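# Lift hopper off grinder inlet, set on bench

## Task

Remove the feed hopper from the grinder's inlet, set it down on the bench next to the grinder, and release it (gripper open, no longer holding it).

## Robot and tools

Robot: two arms, left_arm and right_arm, each ending in a parallel gripper. The names are just labels and do not match the left or right of any picture. Occasionally an outside force may jerk a held part or shove a loose object, so grip firmly and check the scene before releasing. Nothing may end up off the table, and the two arms must never collide or push on each other hard.

World frame (used in all result lines): origin on the tabletop midway between the arms, +x reaching out over the table, +z up, left_arm on the +y side. Positions are metres, orientation is a quaternion in w,x,y,z order. Reported hand positions can be slightly wrong, more so when the arm is stretched far.

Gripper frame: fingers point along the gripper's +z; they close and open along its y axis. The reported position is the spot between the finger pads, roughly 1 cm behind the tips.

Row layout (shared by execute_actions and move): one flat list of 14 numbers, each in [-1, 1], always covering both arms even if one is idle: left_arm dx, dy, dz, rx, ry, rz, opening, then right_arm dx, dy, dz, rx, ry, rz, opening. The first six per arm are an offset, not a pose: a displacement from the gripper's measured pose at the start of the action (for a call's first action, the pose in the latest result of this scene), expressed in that gripper's own axes. Scale: 1.0 equals 0.6 m for dx, dy, dz and 180 degrees for rotation; rx, ry, rz form a single rotation vector. Opening is absolute, not an offset: +1 fully open (0.094 m), -1 closed.

execute_actions(actions): a list of actions; each action is a table of up to 15 rows, one row per 1/30 s control step, and if fewer rows are given the last one is held until step 15. Every row is measured from the action's start pose, not from the row before. An empty list just returns the current state and images.

move(target, speed, blocking): target is one 14-number row as above, offsets taken from the last result that showed a pose. Each gripper follows a straight line to its target; both arms finish together, lasting between 0.5 and 10 s (cut off at 10 s if not arrived). speed is the top path speed in m/s, 0.002 to 0.5, default 0.25; rotation is capped at twice that value in rad/s. Openings are sent when the move begins. Paths do not avoid obstacles or the other arm, and grippers can lag, drift, or overshoot the speed, especially near full reach. Faster motion and targets set deeper past a contact mean harder impacts and pushes. With blocking=false you get a result after 0.5 s while motion continues; until a result shows the end, other moves and action rows are rejected, so use wait or stop first. The result adds a "move:" line: ending (done, off_target, moving, held, fault), any limits (paced = pose was clipped; held = a safety check blocked steps, after which the arm may surge faster than speed), and each gripper's remaining distance. If only one arm is named, the other finished fine.

wait(seconds): 0 to 10; lets the simulation run with last commands held; returns early if a running move ends. stop(): brakes a running move (needs some distance; fingers keep moving). zoom_image(camera, region): region [x0, y0, x1, y1] in pixels, top-left origin, at most 504 by 504; cameras cam_head_left, cam_head_right, cam_high, cam_low, cam_left_wrist, cam_right_wrist, all 504x504. finished_scene(scene): pass the current scene number once the hopper rests on the bench and is released; it cannot be undone.

Controller behaviour: each control step, the commanded pose is limited to 70 mm and 16 degrees from the measured pose, so big offsets need several actions; after an action the arm only continues to its last clipped pose. When position and orientation conflict, position wins. Arms tend to finish a centimetre or more low, and repeated zero offsets let them sag; to hold an arm still, first send the offset back to its desired pose, then zeros, raising the aim if it still droops. "Hand target" lines show where each gripper is being driven; a "pose unreachable" line means the clearance check altered or blocked that arm's command. Elbows stop just short of straight.

Gripping: grip_measured reports finger opening on the command scale (last Joint positions value is metres). To hold something, command about 0.03 below grip_measured for a firm grip, less for lighter. Pad force is limited to roughly 50 to 62 N; very thin parts get less. Readings may be off by about 1 mm per gripper.

Heat: holding loads warms motors, even while you are thinking (the robot keeps the last command during thinking). MOTOR HOT appears from 85 °C; at 100 °C an OVER-TEMPERATURE FAULT drops that arm. Any FAULT stops the arm. Avoid drops, slips, slams and heavy collisions; smooth, quick, low-effort motion is preferred.

Each tool is called after "Call:" as name([rows], argument=value, ...), one row to a line, values as JSON.

## Session

I'll start by looking at the scene.

Call:
execute_actions(actions=[])

Scene clock: 0.00 s.
left_arm: end_effector_position=(+0.5271, +0.8004, +0.1277) grip_measured=+1.000 end_effector_quat_wxyz=(-0.533, +0.838, -0.013, +0.113) | right_arm: end_effector_position=(+0.3624, -0.5175, +0.3115) grip_measured=+1.000 end_effector_quat_wxyz=(-0.057, +0.039, +0.986, -0.155)
Joint positions: left_arm=[ 0.668  1.967  1.35   0.124 -0.543 -2.035  0.094] | right_arm=[-0.412  1.308  1.397 -1.664  0.331 -0.301  0.094]
Joint velocities: left_arm=[-0.005 -0.015  0.007  0.002  0.051  0.007  0.   ] | right_arm=[-0.015  0.015 -0.002  0.002 -0.007  0.007  0.   ]
Motor temperatures (°C, as the motors report them): left_arm=[20 20 18 19 19 19] | right_arm=[19 20 20 19 19 19]
Hand target (left_arm): +0.534, +0.807, +0.153; -0.547, +0.827, -0.006, +0.127
Hand target (right_arm): +0.368, -0.520, +0.321; -0.045, +0.041, +0.985, -0.159

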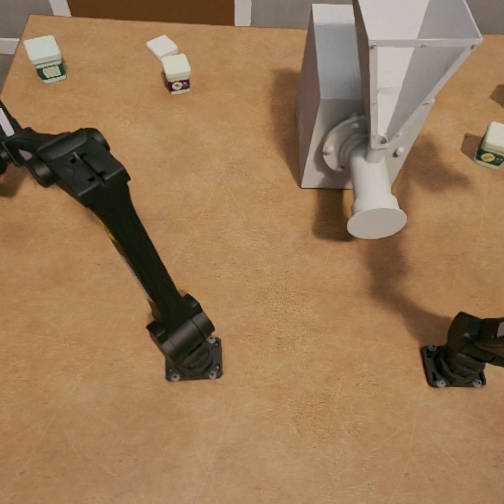

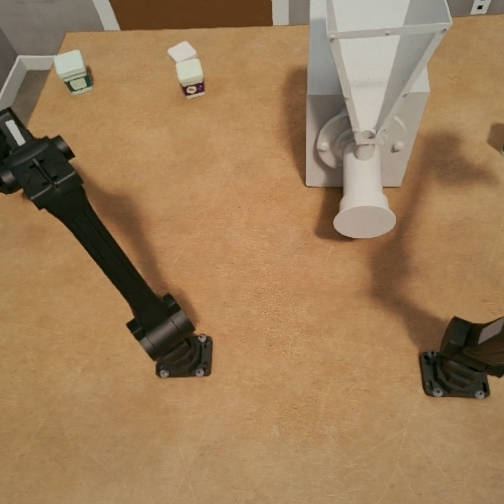

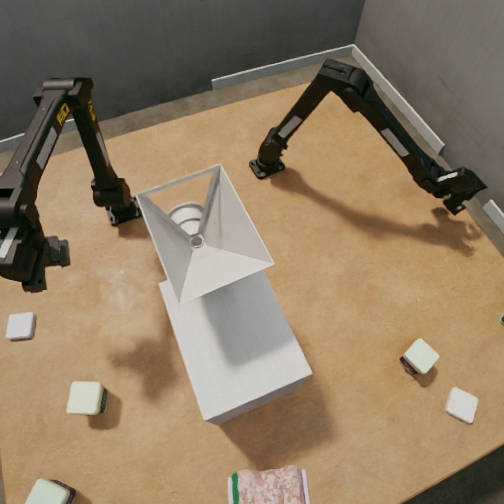

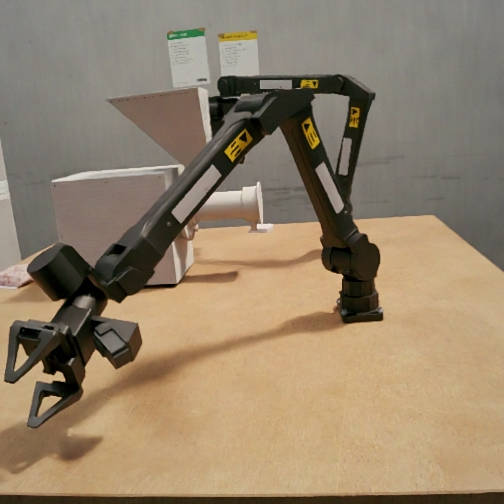

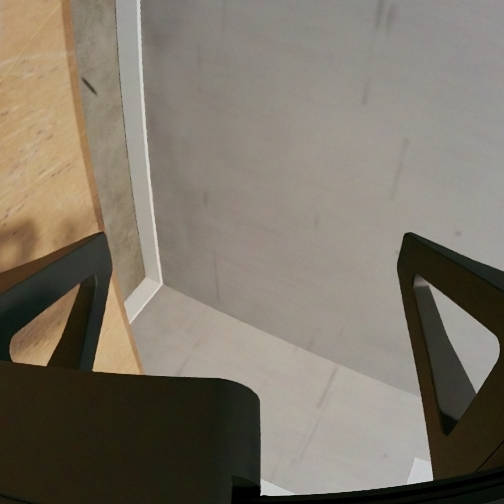

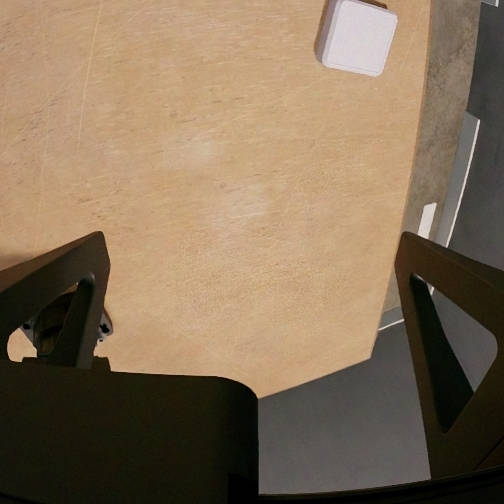

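Call:
zoom_image(camera="cam_head_left", region=[260, 0, 504, 250])

Call:
zoom_image(camera="cam_head_right", region=[260, 0, 504, 250])

Call:
zoom_image(camera="cam_high", region=[110, 140, 330, 360])

Call:
zoom_image(camera="cam_low", region=[40, 70, 300, 300])

Region (260, 0, 504, 250) of cam_head_left's 504x504 image, scaled by 2.016, with more detail than that image has; it fills the left 492 columns of this view, and the rest is white.

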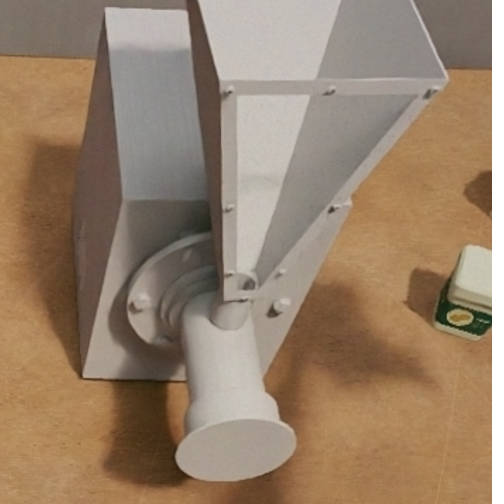

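Region (260, 0, 504, 250) of cam_head_right's 504x504 image, scaled by 2.016, with more detail than that image has; it fills the left 492 columns of this view, and the rest is white.

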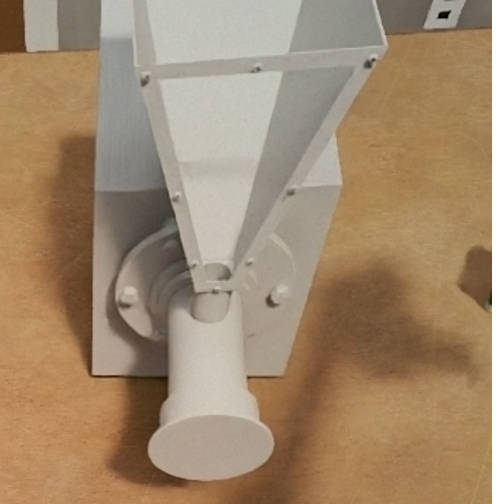

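Region (110, 140, 330, 360) of cam_high's 504x504 image, scaled by 2.291, with more detail than that image has.

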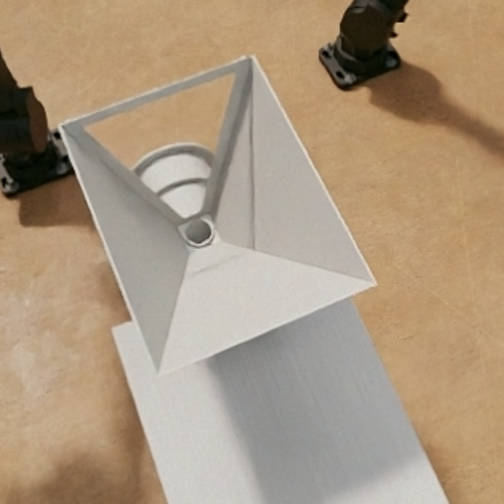

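Region (40, 70, 300, 300) of cam_low's 504x504 image, scaled by 1.938, with more detail than that image has; it fills the top 446 rows of this view, and the rest is white.

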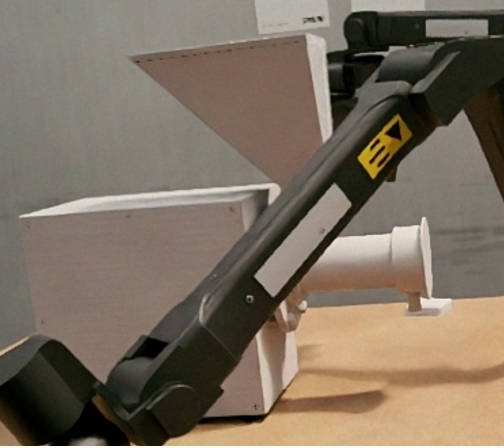

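Call:
zoom_image(camera="cam_head_right", region=[310, 90, 430, 210])

Call:
zoom_image(camera="cam_low", region=[90, 80, 290, 260])

Call:
zoom_image(camera="cam_high", region=[150, 180, 250, 280])

Region (310, 90, 430, 210) of cam_head_right's 504x504 image, scaled by 4.200, with more detail than that image has.

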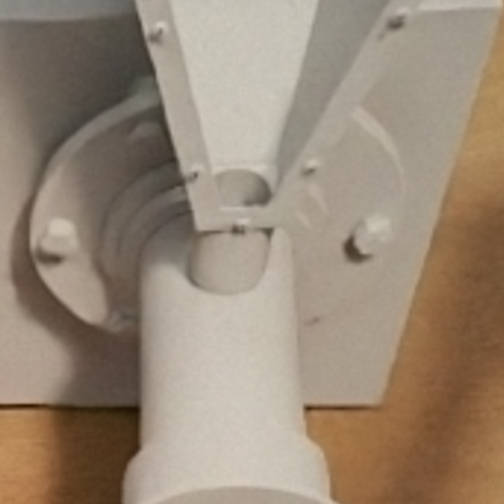

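Region (90, 80, 290, 260) of cam_low's 504x504 image, scaled by 2.520, with more detail than that image has; it fills the top 454 rows of this view, and the rest is white.

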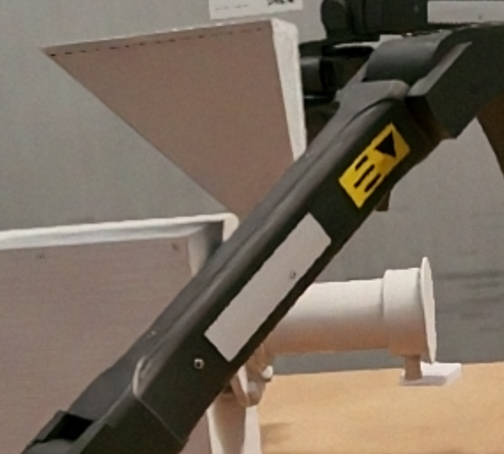

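Region (150, 180, 250, 280) of cam_high's 504x504 image, scaled by 5.040, with more detail than that image has.

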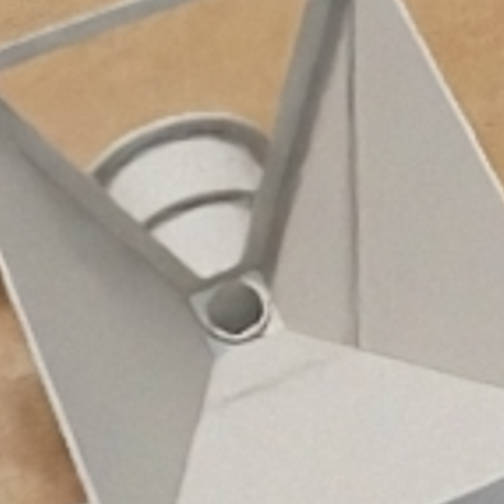

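Call:
move(target=[0.0073,-0.0373,-0.0169,0,0,0,1, 0.0817,0.1472,-0.5493,-0.1862,-0.2762,0.0438,1], speed=0.25)

Scene clock: 122.67 s.
left_arm: end_effector_position=(+0.5221, +0.7957, +0.1210) grip_measured=+1.000 end_effector_quat_wxyz=(-0.520, +0.848, -0.020, +0.099) | right_arm: end_effector_position=(+0.3584, -0.3290, +0.5787) grip_measured=+1.000 end_effector_quat_wxyz=(+0.359, +0.050, +0.925, +0.116)
Joint positions: left_arm=[ 0.668  1.96   1.345  0.076 -0.543 -2.035  0.094] | right_arm=[-0.185  1.021  1.798 -1.619 -0.284  0.064  0.094]
Joint velocities: left_arm=[-0.015 -0.015 -0.007 -0.012 -0.051 -0.11   0.   ] | right_arm=[-0.015  0.005 -0.007  0.002  0.022 -0.037  0.   ]
Motor temperatures (°C, as the motors report them): left_arm=[20 24 23 19 19 19] | right_arm=[19 21 27 19 19 19]
Hand target (left_arm): +0.527, +0.800, +0.153; -0.534, +0.838, -0.013, +0.113
Hand target (right_arm): +0.358, -0.326, +0.597; +0.380, +0.047, +0.916, +0.117
Off the commanded pose (left_arm): 0.032 m, 3 deg.
Off the commanded pose (right_arm): 0.022 m, 3 deg.
move: off_target (left_arm, right_arm)
camera_calibration (this result's frames):
cam_left_wrist: T_world_to_cam=[[-0.0596711, 0.458663, 0.886604, -0.439982], [0.688731, -0.623994, 0.369162, 0.096594], [0.722557, 0.63266, -0.278661, -0.720583], [0, 0, 0, 1]] pos_world=[0.427881, 0.717962, 0.153633]
cam_right_wrist: T_world_to_cam=[[0.0115799, -0.973457, -0.228576, -0.192942], [-0.992315, 0.0169762, -0.122569, 0.435119], [0.123196, 0.228239, -0.965779, 0.711562], [0, 0, 0, 1]] pos_world=[0.346348, -0.357613, 0.696443]

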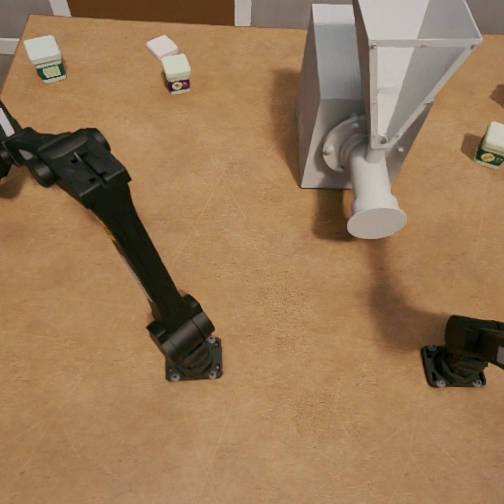

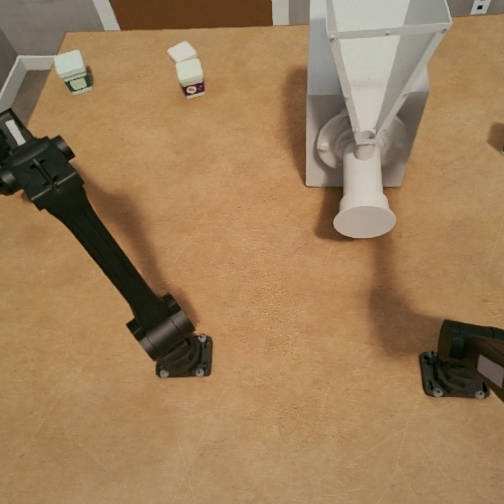

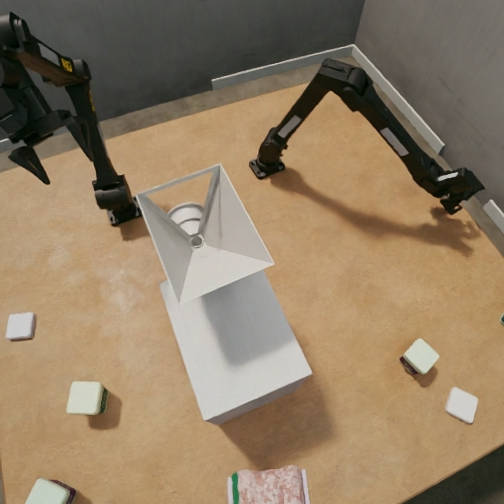

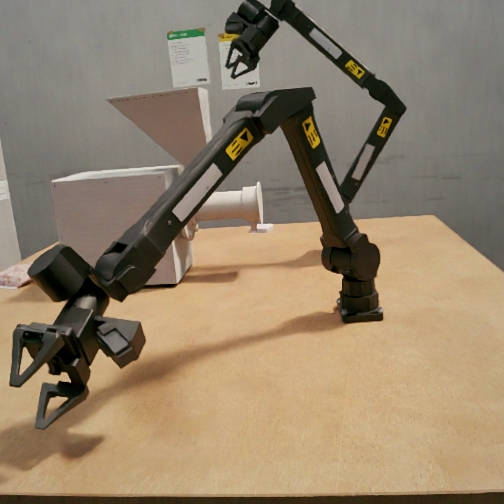

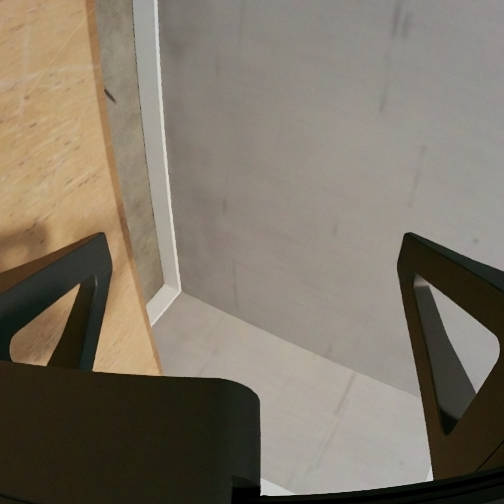

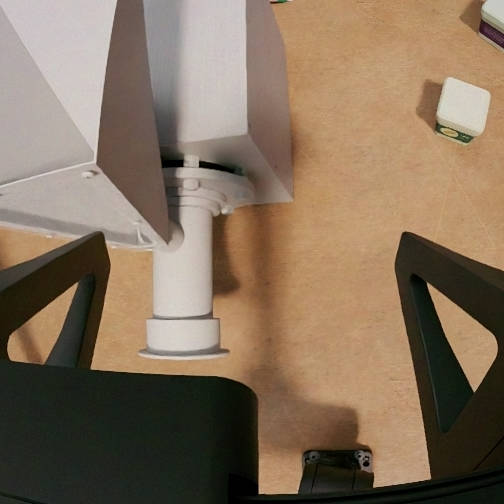

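Call:
move(target=[0.0094,-0.0478,-0.0216,0,0,0,1, -0.0617,0.1473,0.1397,-0.0044,-0.0141,0.0,1], speed=0.15)

Scene clock: 145.00 s.
left_arm: end_effector_position=(+0.5157, +0.7899, +0.1191) grip_measured=+1.000 end_effector_quat_wxyz=(-0.504, +0.859, -0.029, +0.083) | right_arm: end_effector_position=(+0.4434, -0.2370, +0.5569) grip_measured=+1.000 end_effector_quat_wxyz=(+0.368, +0.047, +0.922, +0.113)
Joint positions: left_arm=[ 0.668  1.943  1.342  0.009 -0.543 -2.035  0.094] | right_arm=[ 0.183  1.15   1.783 -1.413 -0.023  0.325  0.094]
Joint velocities: left_arm=[-0.005 -0.015 -0.007 -0.012 -0.051 -0.051  0.   ] | right_arm=[ 0.015 -0.005  0.007 -0.012 -0.051 -0.022  0.   ]
Motor temperatures (°C, as the motors report them): left_arm=[20 25 23 19 19 19] | right_arm=[19 21 27 19 19 19]
Hand target (left_arm): +0.523, +0.796, +0.153; -0.520, +0.848, -0.020, +0.099
Hand target (right_arm): +0.444, -0.235, +0.565; +0.379, +0.049, +0.916, +0.118
Off the commanded pose (left_arm): 0.035 m, 3 deg.
Off the commanded pose (right_arm): 0.008 m, 2 deg.
move: off_target (left_arm)
camera_calibration (this result's frames):
cam_left_wrist: T_world_to_cam=[[-0.0259115, 0.489835, 0.87143, -0.476218], [0.702817, -0.610989, 0.364337, 0.0810466], [0.710899, 0.621896, -0.328432, -0.692415], [0, 0, 0, 1]] pos_world=[0.422937, 0.713397, 0.158051]
cam_right_wrist: T_world_to_cam=[[0.0181734, -0.975409, -0.219652, -0.117639], [-0.98963, 0.0137598, -0.142982, 0.524676], [0.142489, 0.219973, -0.965044, 0.648103], [0, 0, 0, 1]] pos_world=[0.429026, -0.264531, 0.674627]

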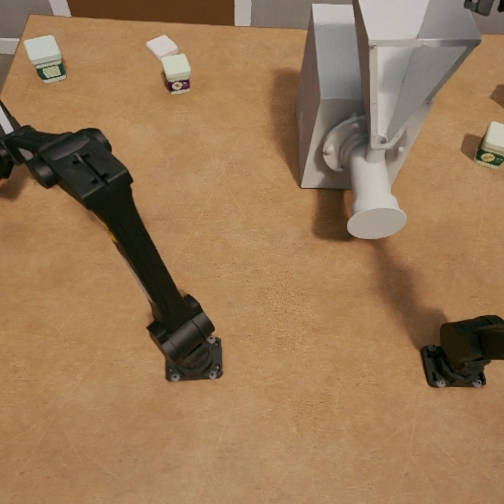

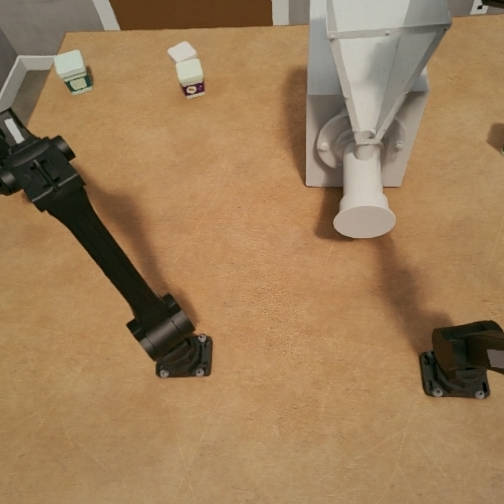

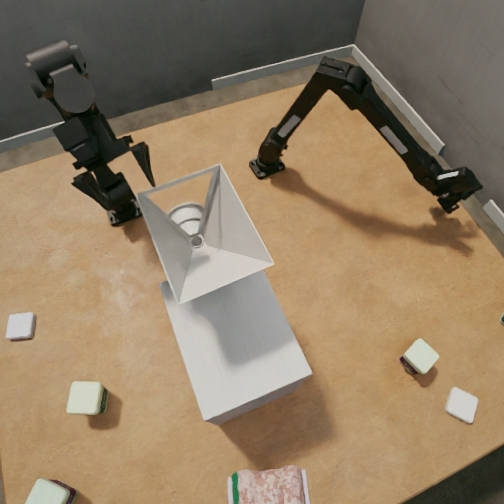

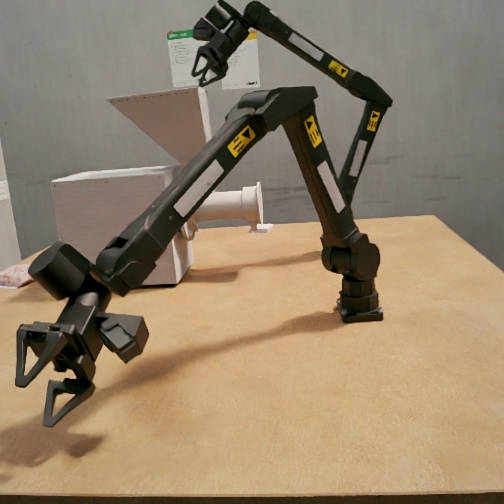

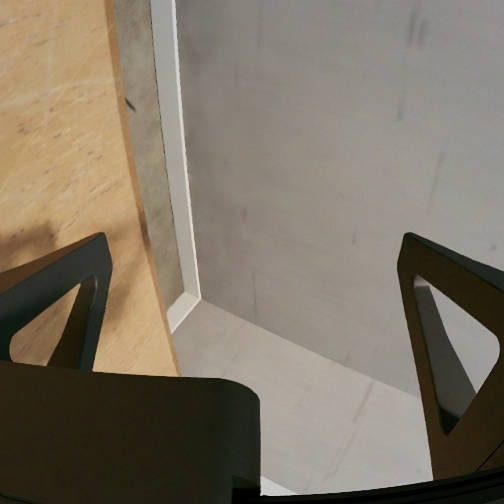

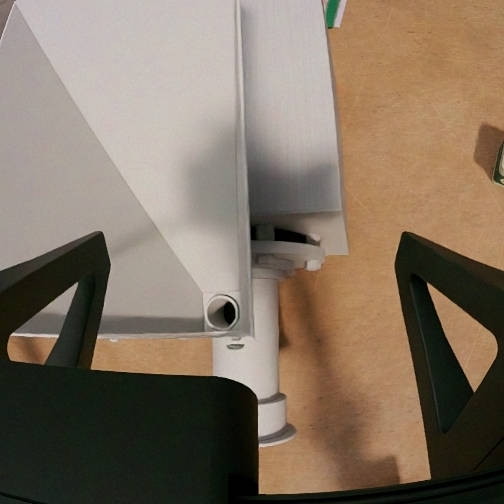

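Call:
move(target=[0.0094,-0.0478,-0.0216,0,0,0,1, -0.0037,0.0,0.1573,-0.0044,-0.0083,0.0,1], speed=0.08)

Scene clock: 173.10 s.
left_arm: end_effector_position=(+0.5087, +0.7834, +0.1137) grip_measured=+1.000 end_effector_quat_wxyz=(-0.486, +0.871, -0.038, +0.065) | right_arm: end_effector_position=(+0.5072, -0.2227, +0.4921) grip_measured=+1.000 end_effector_quat_wxyz=(+0.377, +0.047, +0.918, +0.117)
Joint positions: left_arm=[ 0.668  1.931  1.34  -0.059 -0.543 -2.035  0.094] | right_arm=[ 0.183  1.204  1.617 -1.173 -0.025  0.328  0.094]
Joint velocities: left_arm=[-0.005  0.005  0.007 -0.017  0.037  0.037  0.   ] | right_arm=[0.005 0.005 0.007 0.002 0.007 0.022 0.   ]
Motor temperatures (°C, as the motors report them): left_arm=[20 25 24 19 19 19] | right_arm=[19 21 26 19 19 19]
Hand target (left_arm): +0.517, +0.791, +0.151; -0.504, +0.859, -0.029, +0.083
Hand target (right_arm): +0.511, -0.221, +0.493; +0.381, +0.045, +0.916, +0.118
Off the commanded pose (left_arm): 0.039 m, 3 deg.
Off the commanded pose (right_arm): 0.003 m, 1 deg.
move: off_target (left_arm)
camera_calibration (this result's frames):
cam_left_wrist: T_world_to_cam=[[0.011521, 0.524398, 0.851395, -0.512381], [0.718504, -0.596504, 0.35768, 0.065408], [0.695427, 0.60761, -0.383655, -0.659823], [0, 0, 0, 1]] pos_world=[0.417766, 0.708623, 0.159699]
cam_right_wrist: T_world_to_cam=[[0.0221235, -0.973828, -0.226209, -0.117573], [-0.986781, 0.0150633, -0.161356, 0.586225], [0.16054, 0.226788, -0.960622, 0.563538], [0, 0, 0, 1]] pos_world=[0.490606, -0.25113, 0.609342]

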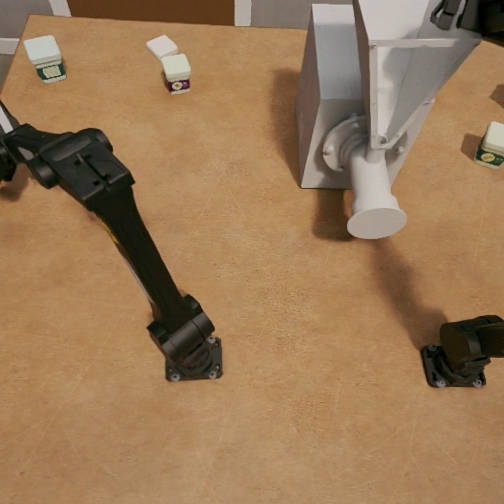

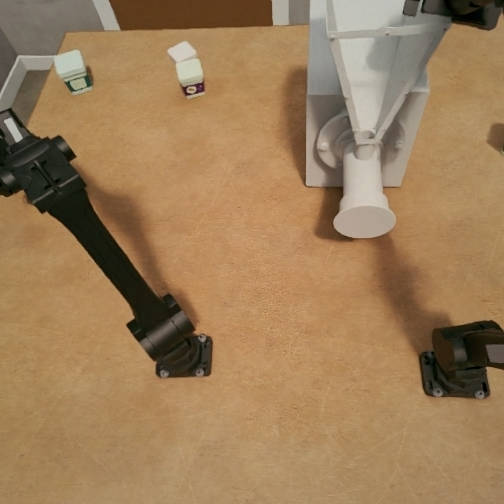

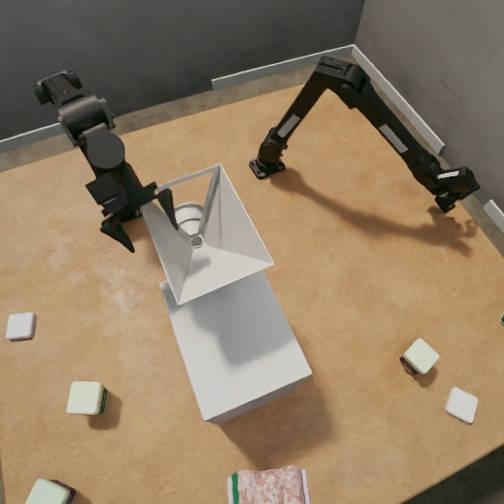

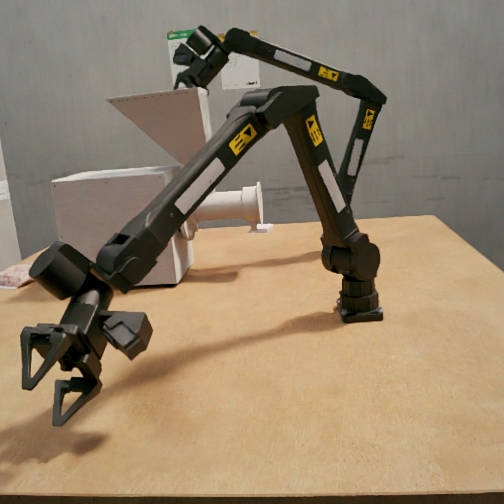

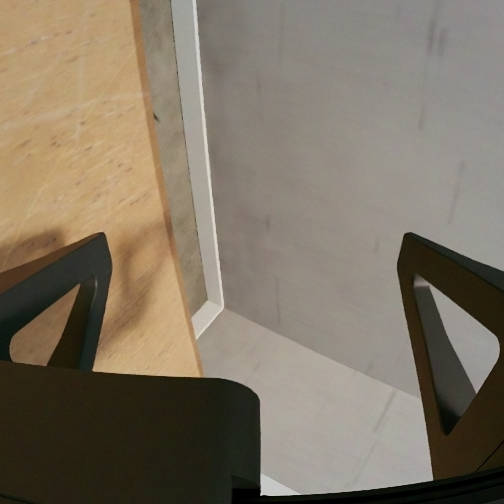

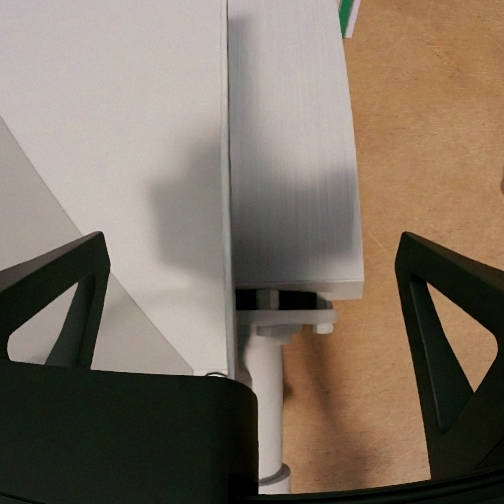

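Call:
zoom_image(camera="cam_low", region=[90, 10, 290, 190])

Call:
zoom_image(camera="cam_high", region=[60, 120, 290, 320])

Region (90, 10, 290, 190) of cam_low's 504x504 image, scaled by 2.520, with more detail than that image has; it fills the top 454 rows of this view, and the rest is white.

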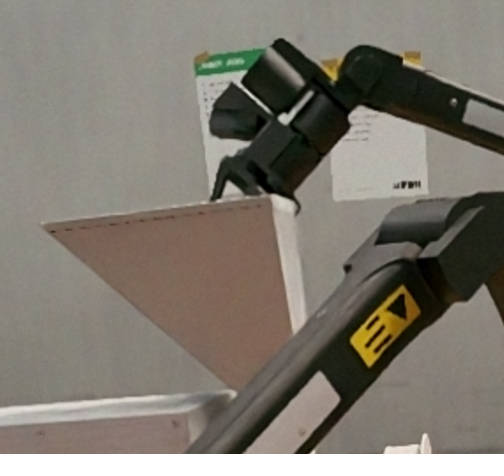

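Region (60, 120, 290, 320) of cam_high's 504x504 image, scaled by 2.191, with more detail than that image has; it fills the top 438 rows of this view, and the rest is white.

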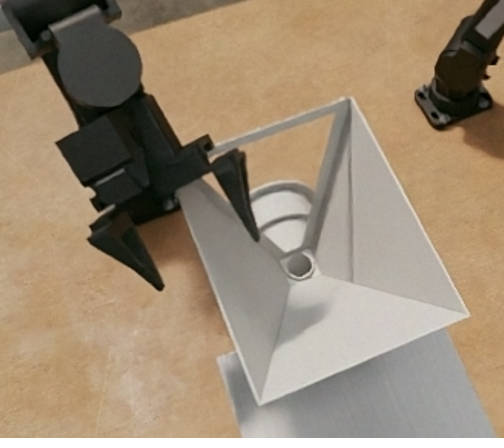

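Call:
execute_actions([
  [[0.0094,-0.0478,-0.0216,0,0,0,1, 0.0,0.01,0.004,0,0,0,0.2]],
  [[0.0094,-0.0478,-0.0216,0,0,0,1, 0,0,0,0,0,0,-0.7]],
])

Scene clock: 194.90 s.
left_arm: end_effector_position=(+0.4945, +0.7702, +0.0963) grip_measured=+1.000 end_effector_quat_wxyz=(-0.444, +0.894, -0.058, +0.024) | right_arm: end_effector_position=(+0.5053, -0.2394, +0.4901) grip_measured=+0.026 end_effector_quat_wxyz=(+0.379, +0.025, +0.919, +0.100)
Joint positions: left_arm=[ 0.668  1.924  1.343 -0.201 -0.543 -2.035  0.094] | right_arm=[ 0.144  1.192  1.604 -1.177 -0.039  0.247  0.048]
Joint velocities: left_arm=[-0.005  0.005 -0.012 -0.007 -0.081  0.007  0.   ] | right_arm=[-0.005 -0.005 -0.002  0.012  0.022  0.022 -0.001]
Motor temperatures (°C, as the motors report them): left_arm=[20 26 24 19 19 19] | right_arm=[19 21 27 19 19 19]
Hand target (left_arm): +0.506, +0.780, +0.137; -0.466, +0.882, -0.048, +0.045
Hand target (right_arm): +0.509, -0.235, +0.490; +0.378, +0.048, +0.919, +0.100
Off the commanded pose (left_arm): 0.044 m, 4 deg.
Off the commanded pose (right_arm): 0.005 m, 3 deg.
camera_calibration (this result's frames):
cam_left_wrist: T_world_to_cam=[[0.0915174, 0.598262, 0.796057, -0.581575], [0.752302, -0.565297, 0.338351, 0.0351554], [0.652431, 0.56791, -0.501808, -0.585444], [0, 0, 0, 1]] pos_world=[0.408739, 0.700287, 0.157292]
cam_right_wrist: T_world_to_cam=[[0.0501065, -0.982521, -0.179284, -0.173424], [-0.985565, -0.0195764, -0.168163, 0.578756], [0.161714, 0.185122, -0.969319, 0.559413], [0, 0, 0, 1]] pos_world=[0.488627, -0.262623, 0.608482]

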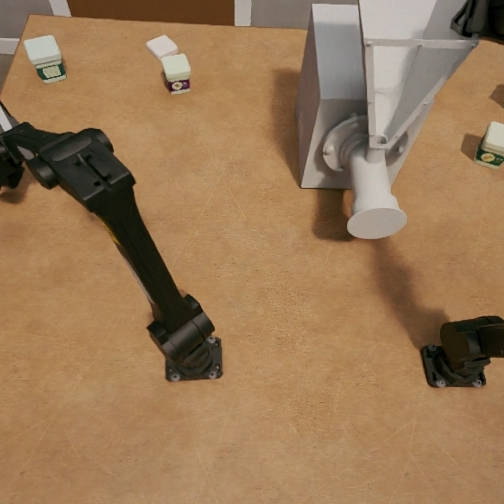

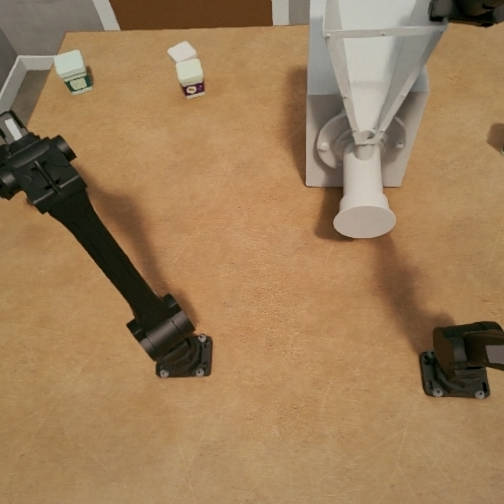

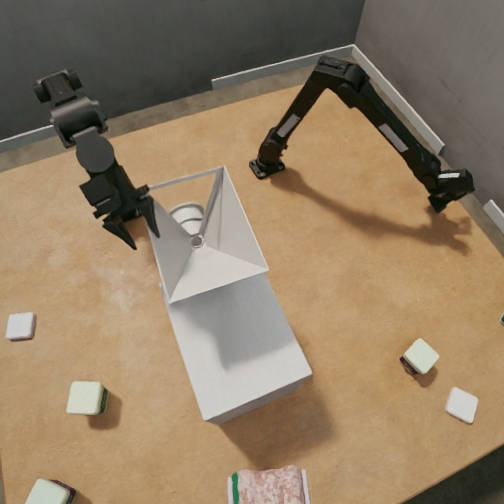

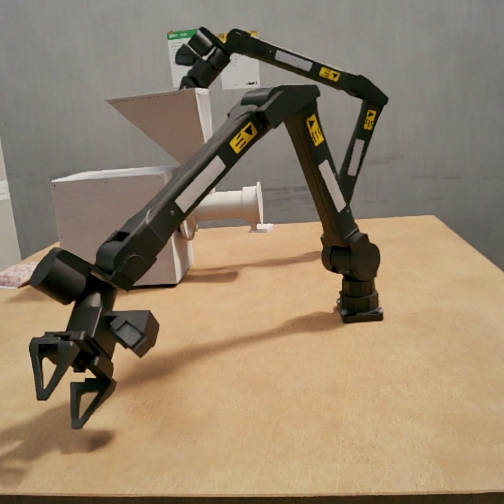

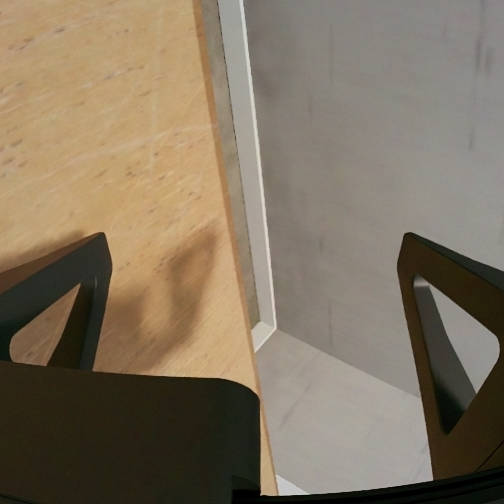

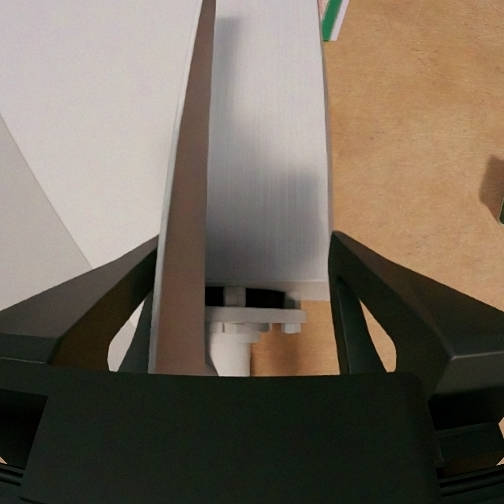

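Call:
wait(seconds=0.5)

Scene clock: 235.47 s.
left_arm: end_effector_position=(+0.4945, +0.7702, +0.0963) grip_measured=+1.000 end_effector_quat_wxyz=(-0.444, +0.894, -0.058, +0.024) | right_arm: end_effector_position=(+0.5053, -0.2394, +0.4901) grip_measured=+0.026 end_effector_quat_wxyz=(+0.379, +0.025, +0.919, +0.100)
Joint positions: left_arm=[ 0.668  1.924  1.343 -0.201 -0.543 -2.035  0.094] | right_arm=[ 0.144  1.192  1.604 -1.177 -0.039  0.247  0.048]
Joint velocities: left_arm=[ 0.005 -0.005 -0.002  0.002 -0.051 -0.037  0.   ] | right_arm=[-0.005 -0.005 -0.007 -0.022 -0.037 -0.066  0.   ]
Motor temperatures (°C, as the motors report them): left_arm=[20 26 26 19 19 19] | right_arm=[19 21 28 19 21 19]
Hand target (left_arm): +0.506, +0.780, +0.137; -0.466, +0.882, -0.048, +0.045
Hand target (right_arm): +0.509, -0.235, +0.490; +0.378, +0.048, +0.919, +0.100
Off the commanded pose (left_arm): 0.044 m, 4 deg.
Off the commanded pose (right_arm): 0.005 m, 3 deg.
wait: 0.50 s; at rest from the start
camera_calibration (this result's frames):
cam_left_wrist: T_world_to_cam=[[0.0915174, 0.598262, 0.796057, -0.581575], [0.752302, -0.565297, 0.338351, 0.0351554], [0.652431, 0.56791, -0.501808, -0.585444], [0, 0, 0, 1]] pos_world=[0.408739, 0.700287, 0.157292]
cam_right_wrist: T_world_to_cam=[[0.0501065, -0.982521, -0.179284, -0.173424], [-0.985565, -0.0195764, -0.168163, 0.578756], [0.161714, 0.185122, -0.969319, 0.559413], [0, 0, 0, 1]] pos_world=[0.488627, -0.262623, 0.608482]

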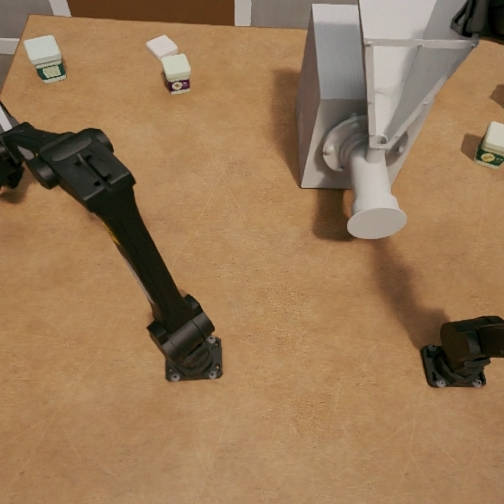

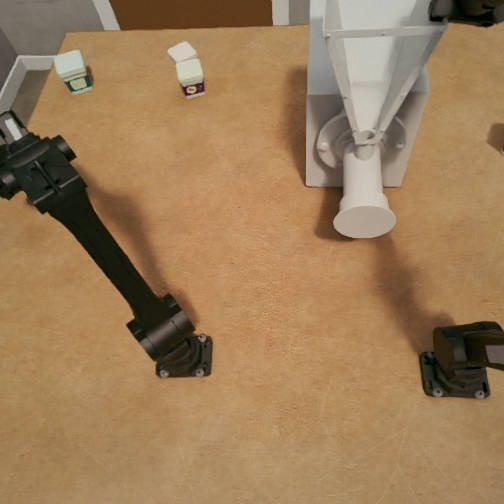

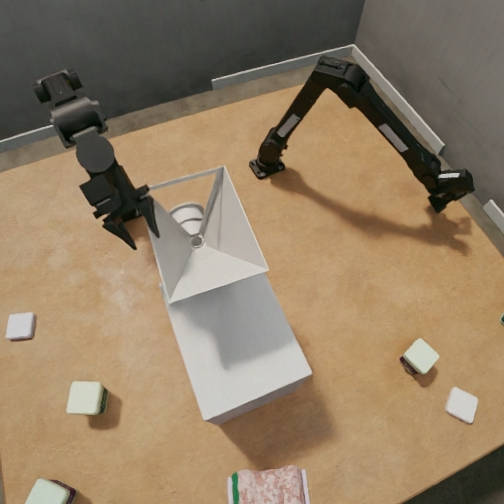

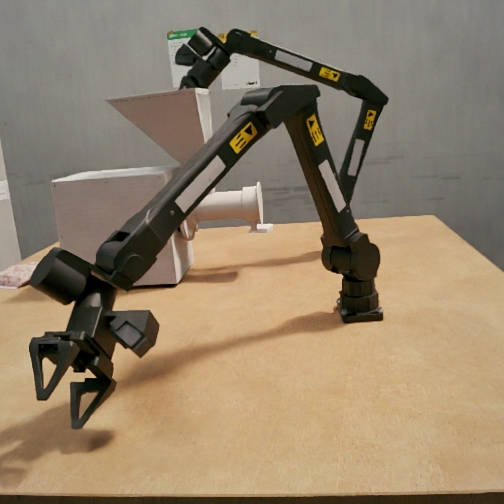

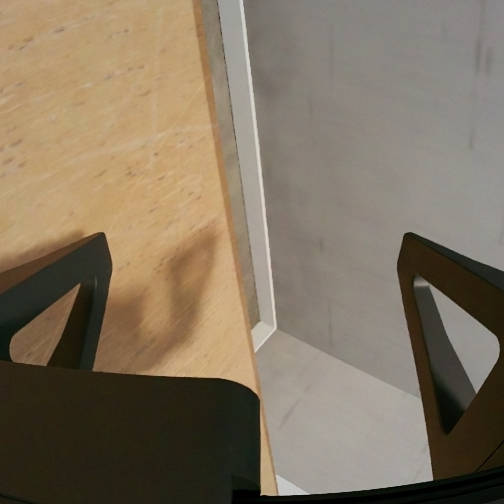

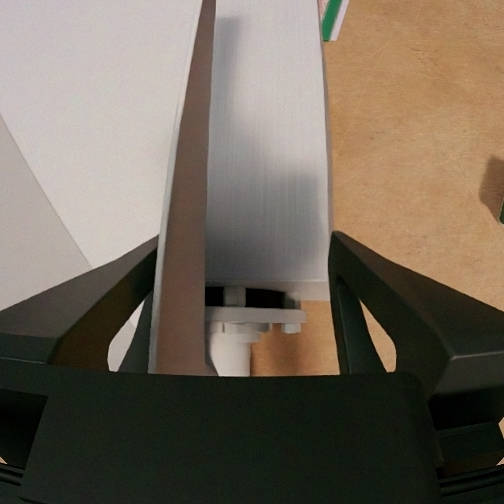

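Call:
zoom_image(camera="cam_high", region=[70, 130, 250, 290])

Call:
zoom_image(camera="cam_head_left", region=[330, 0, 504, 130])

Call:
zoom_image(camera="cam_low", region=[90, 10, 290, 190])

Region (70, 130, 250, 290) of cam_high's 504x504 image, scaled by 2.800, with more detail than that image has.

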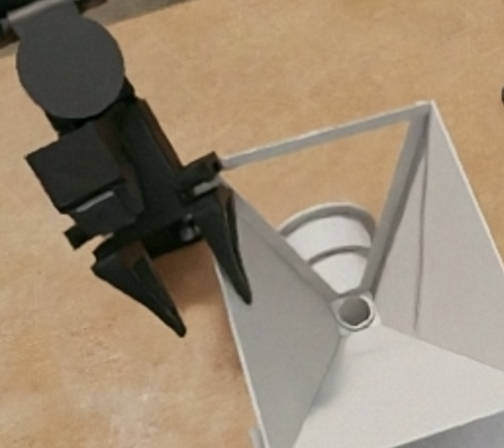

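Region (330, 0, 504, 130) of cam_head_left's 504x504 image, scaled by 2.897, with more detail than that image has; it fills the top 377 rows of this view, and the rest is white.

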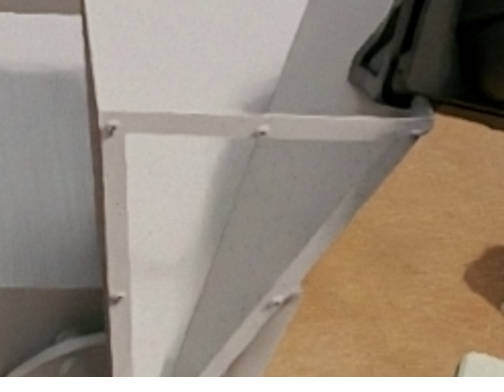

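Region (90, 10, 290, 190) of cam_low's 504x504 image, scaled by 2.520, with more detail than that image has; it fills the top 454 rows of this view, and the rest is white.

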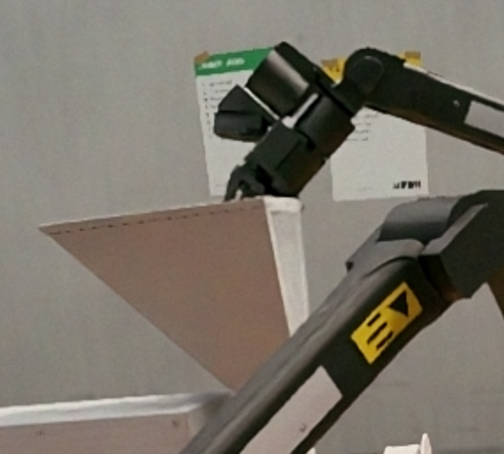

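Call:
move(target=[0.0094,-0.0478,-0.0216,0,0,0,1, 0.0,0.036,0.0,-0.0046,0.0,0.0172,-0.7], speed=0.03)

Scene clock: 290.83 s.
left_arm: end_effector_position=(+0.4855, +0.7620, +0.0847) grip_measured=+1.000 end_effector_quat_wxyz=(-0.420, +0.905, -0.070, +0.002) | right_arm: end_effector_position=(+0.5049, -0.2368, +0.4904) grip_measured=+0.016 end_effector_quat_wxyz=(+0.379, +0.023, +0.919, +0.104)
Joint positions: left_arm=[ 0.668  1.924  1.342 -0.274 -0.543 -2.035  0.094] | right_arm=[ 0.147  1.192  1.604 -1.175 -0.047  0.248  0.048]
Joint velocities: left_arm=[-0.005 -0.005 -0.022 -0.037  0.022 -0.022  0.   ] | right_arm=[-0.005 -0.005  0.007  0.007 -0.081 -0.037  0.   ]
Motor temperatures (°C, as the motors report them): left_arm=[20 27 26 19 19 19] | right_arm=[19 21 28 19 22 19]
Hand target (left_arm): +0.500, +0.774, +0.127; -0.444, +0.894, -0.058, +0.024
Hand target (right_arm): +0.504, -0.219, +0.494; +0.377, +0.045, +0.918, +0.117
Off the commanded pose (left_arm): 0.047 m, 4 deg.
Off the commanded pose (right_arm): 0.019 m, 3 deg.
move: off_target (left_arm, right_arm)
camera_calibration (this result's frames):
cam_left_wrist: T_world_to_cam=[[0.13381, 0.637313, 0.758898, -0.613766], [0.770342, -0.54864, 0.324912, 0.0208085], [0.623433, 0.541135, -0.564363, -0.540885], [0, 0, 0, 1]] pos_world=[0.403304, 0.695269, 0.15377]
cam_right_wrist: T_world_to_cam=[[0.057689, -0.980916, -0.185677, -0.171107], [-0.985334, -0.0260274, -0.168639, 0.577039], [0.160588, 0.192682, -0.968032, 0.560998], [0, 0, 0, 1]] pos_world=[0.488358, -0.260917, 0.608604]

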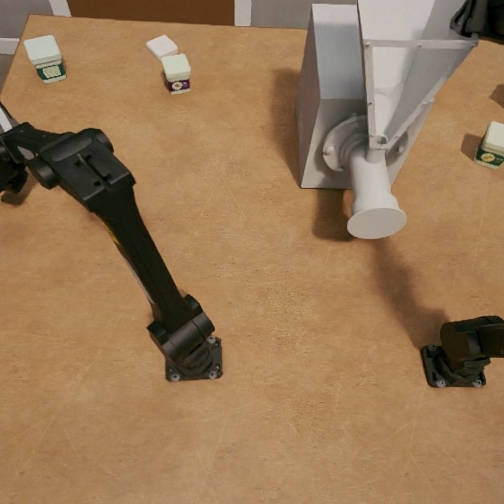

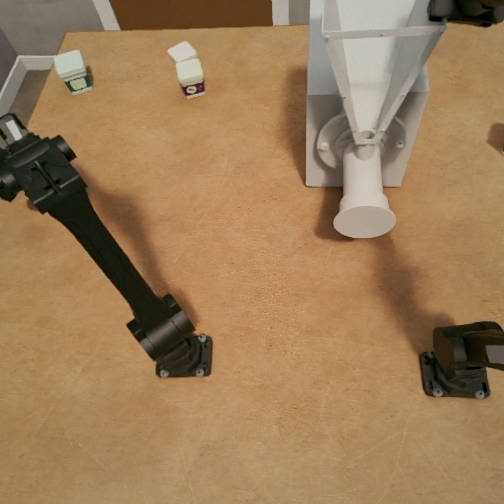

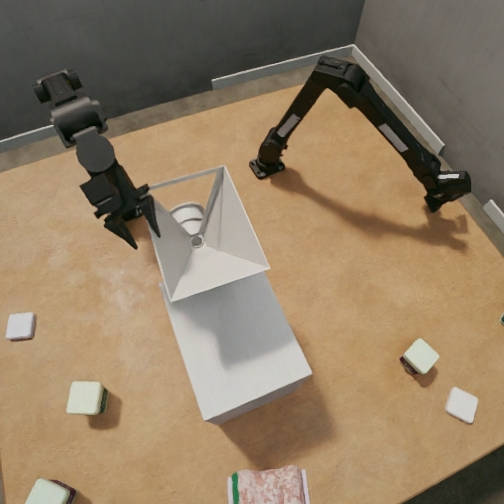

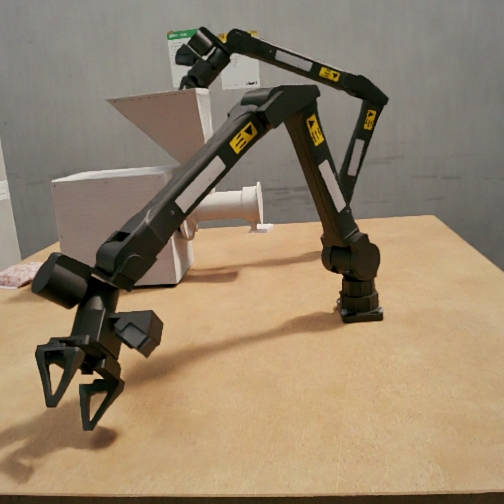

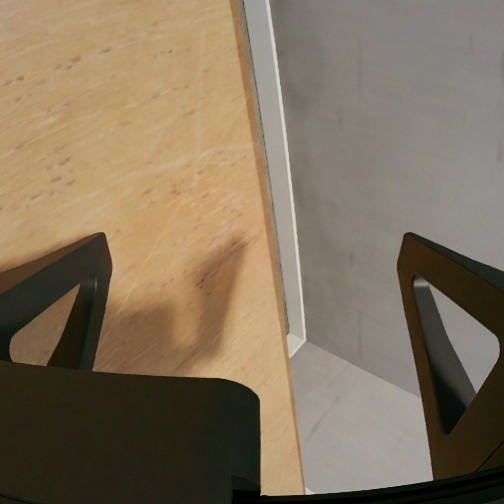

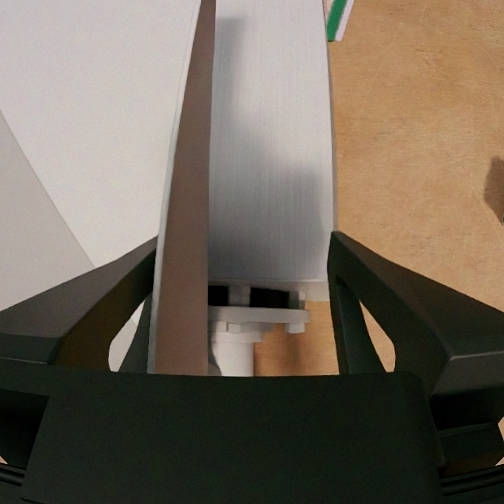

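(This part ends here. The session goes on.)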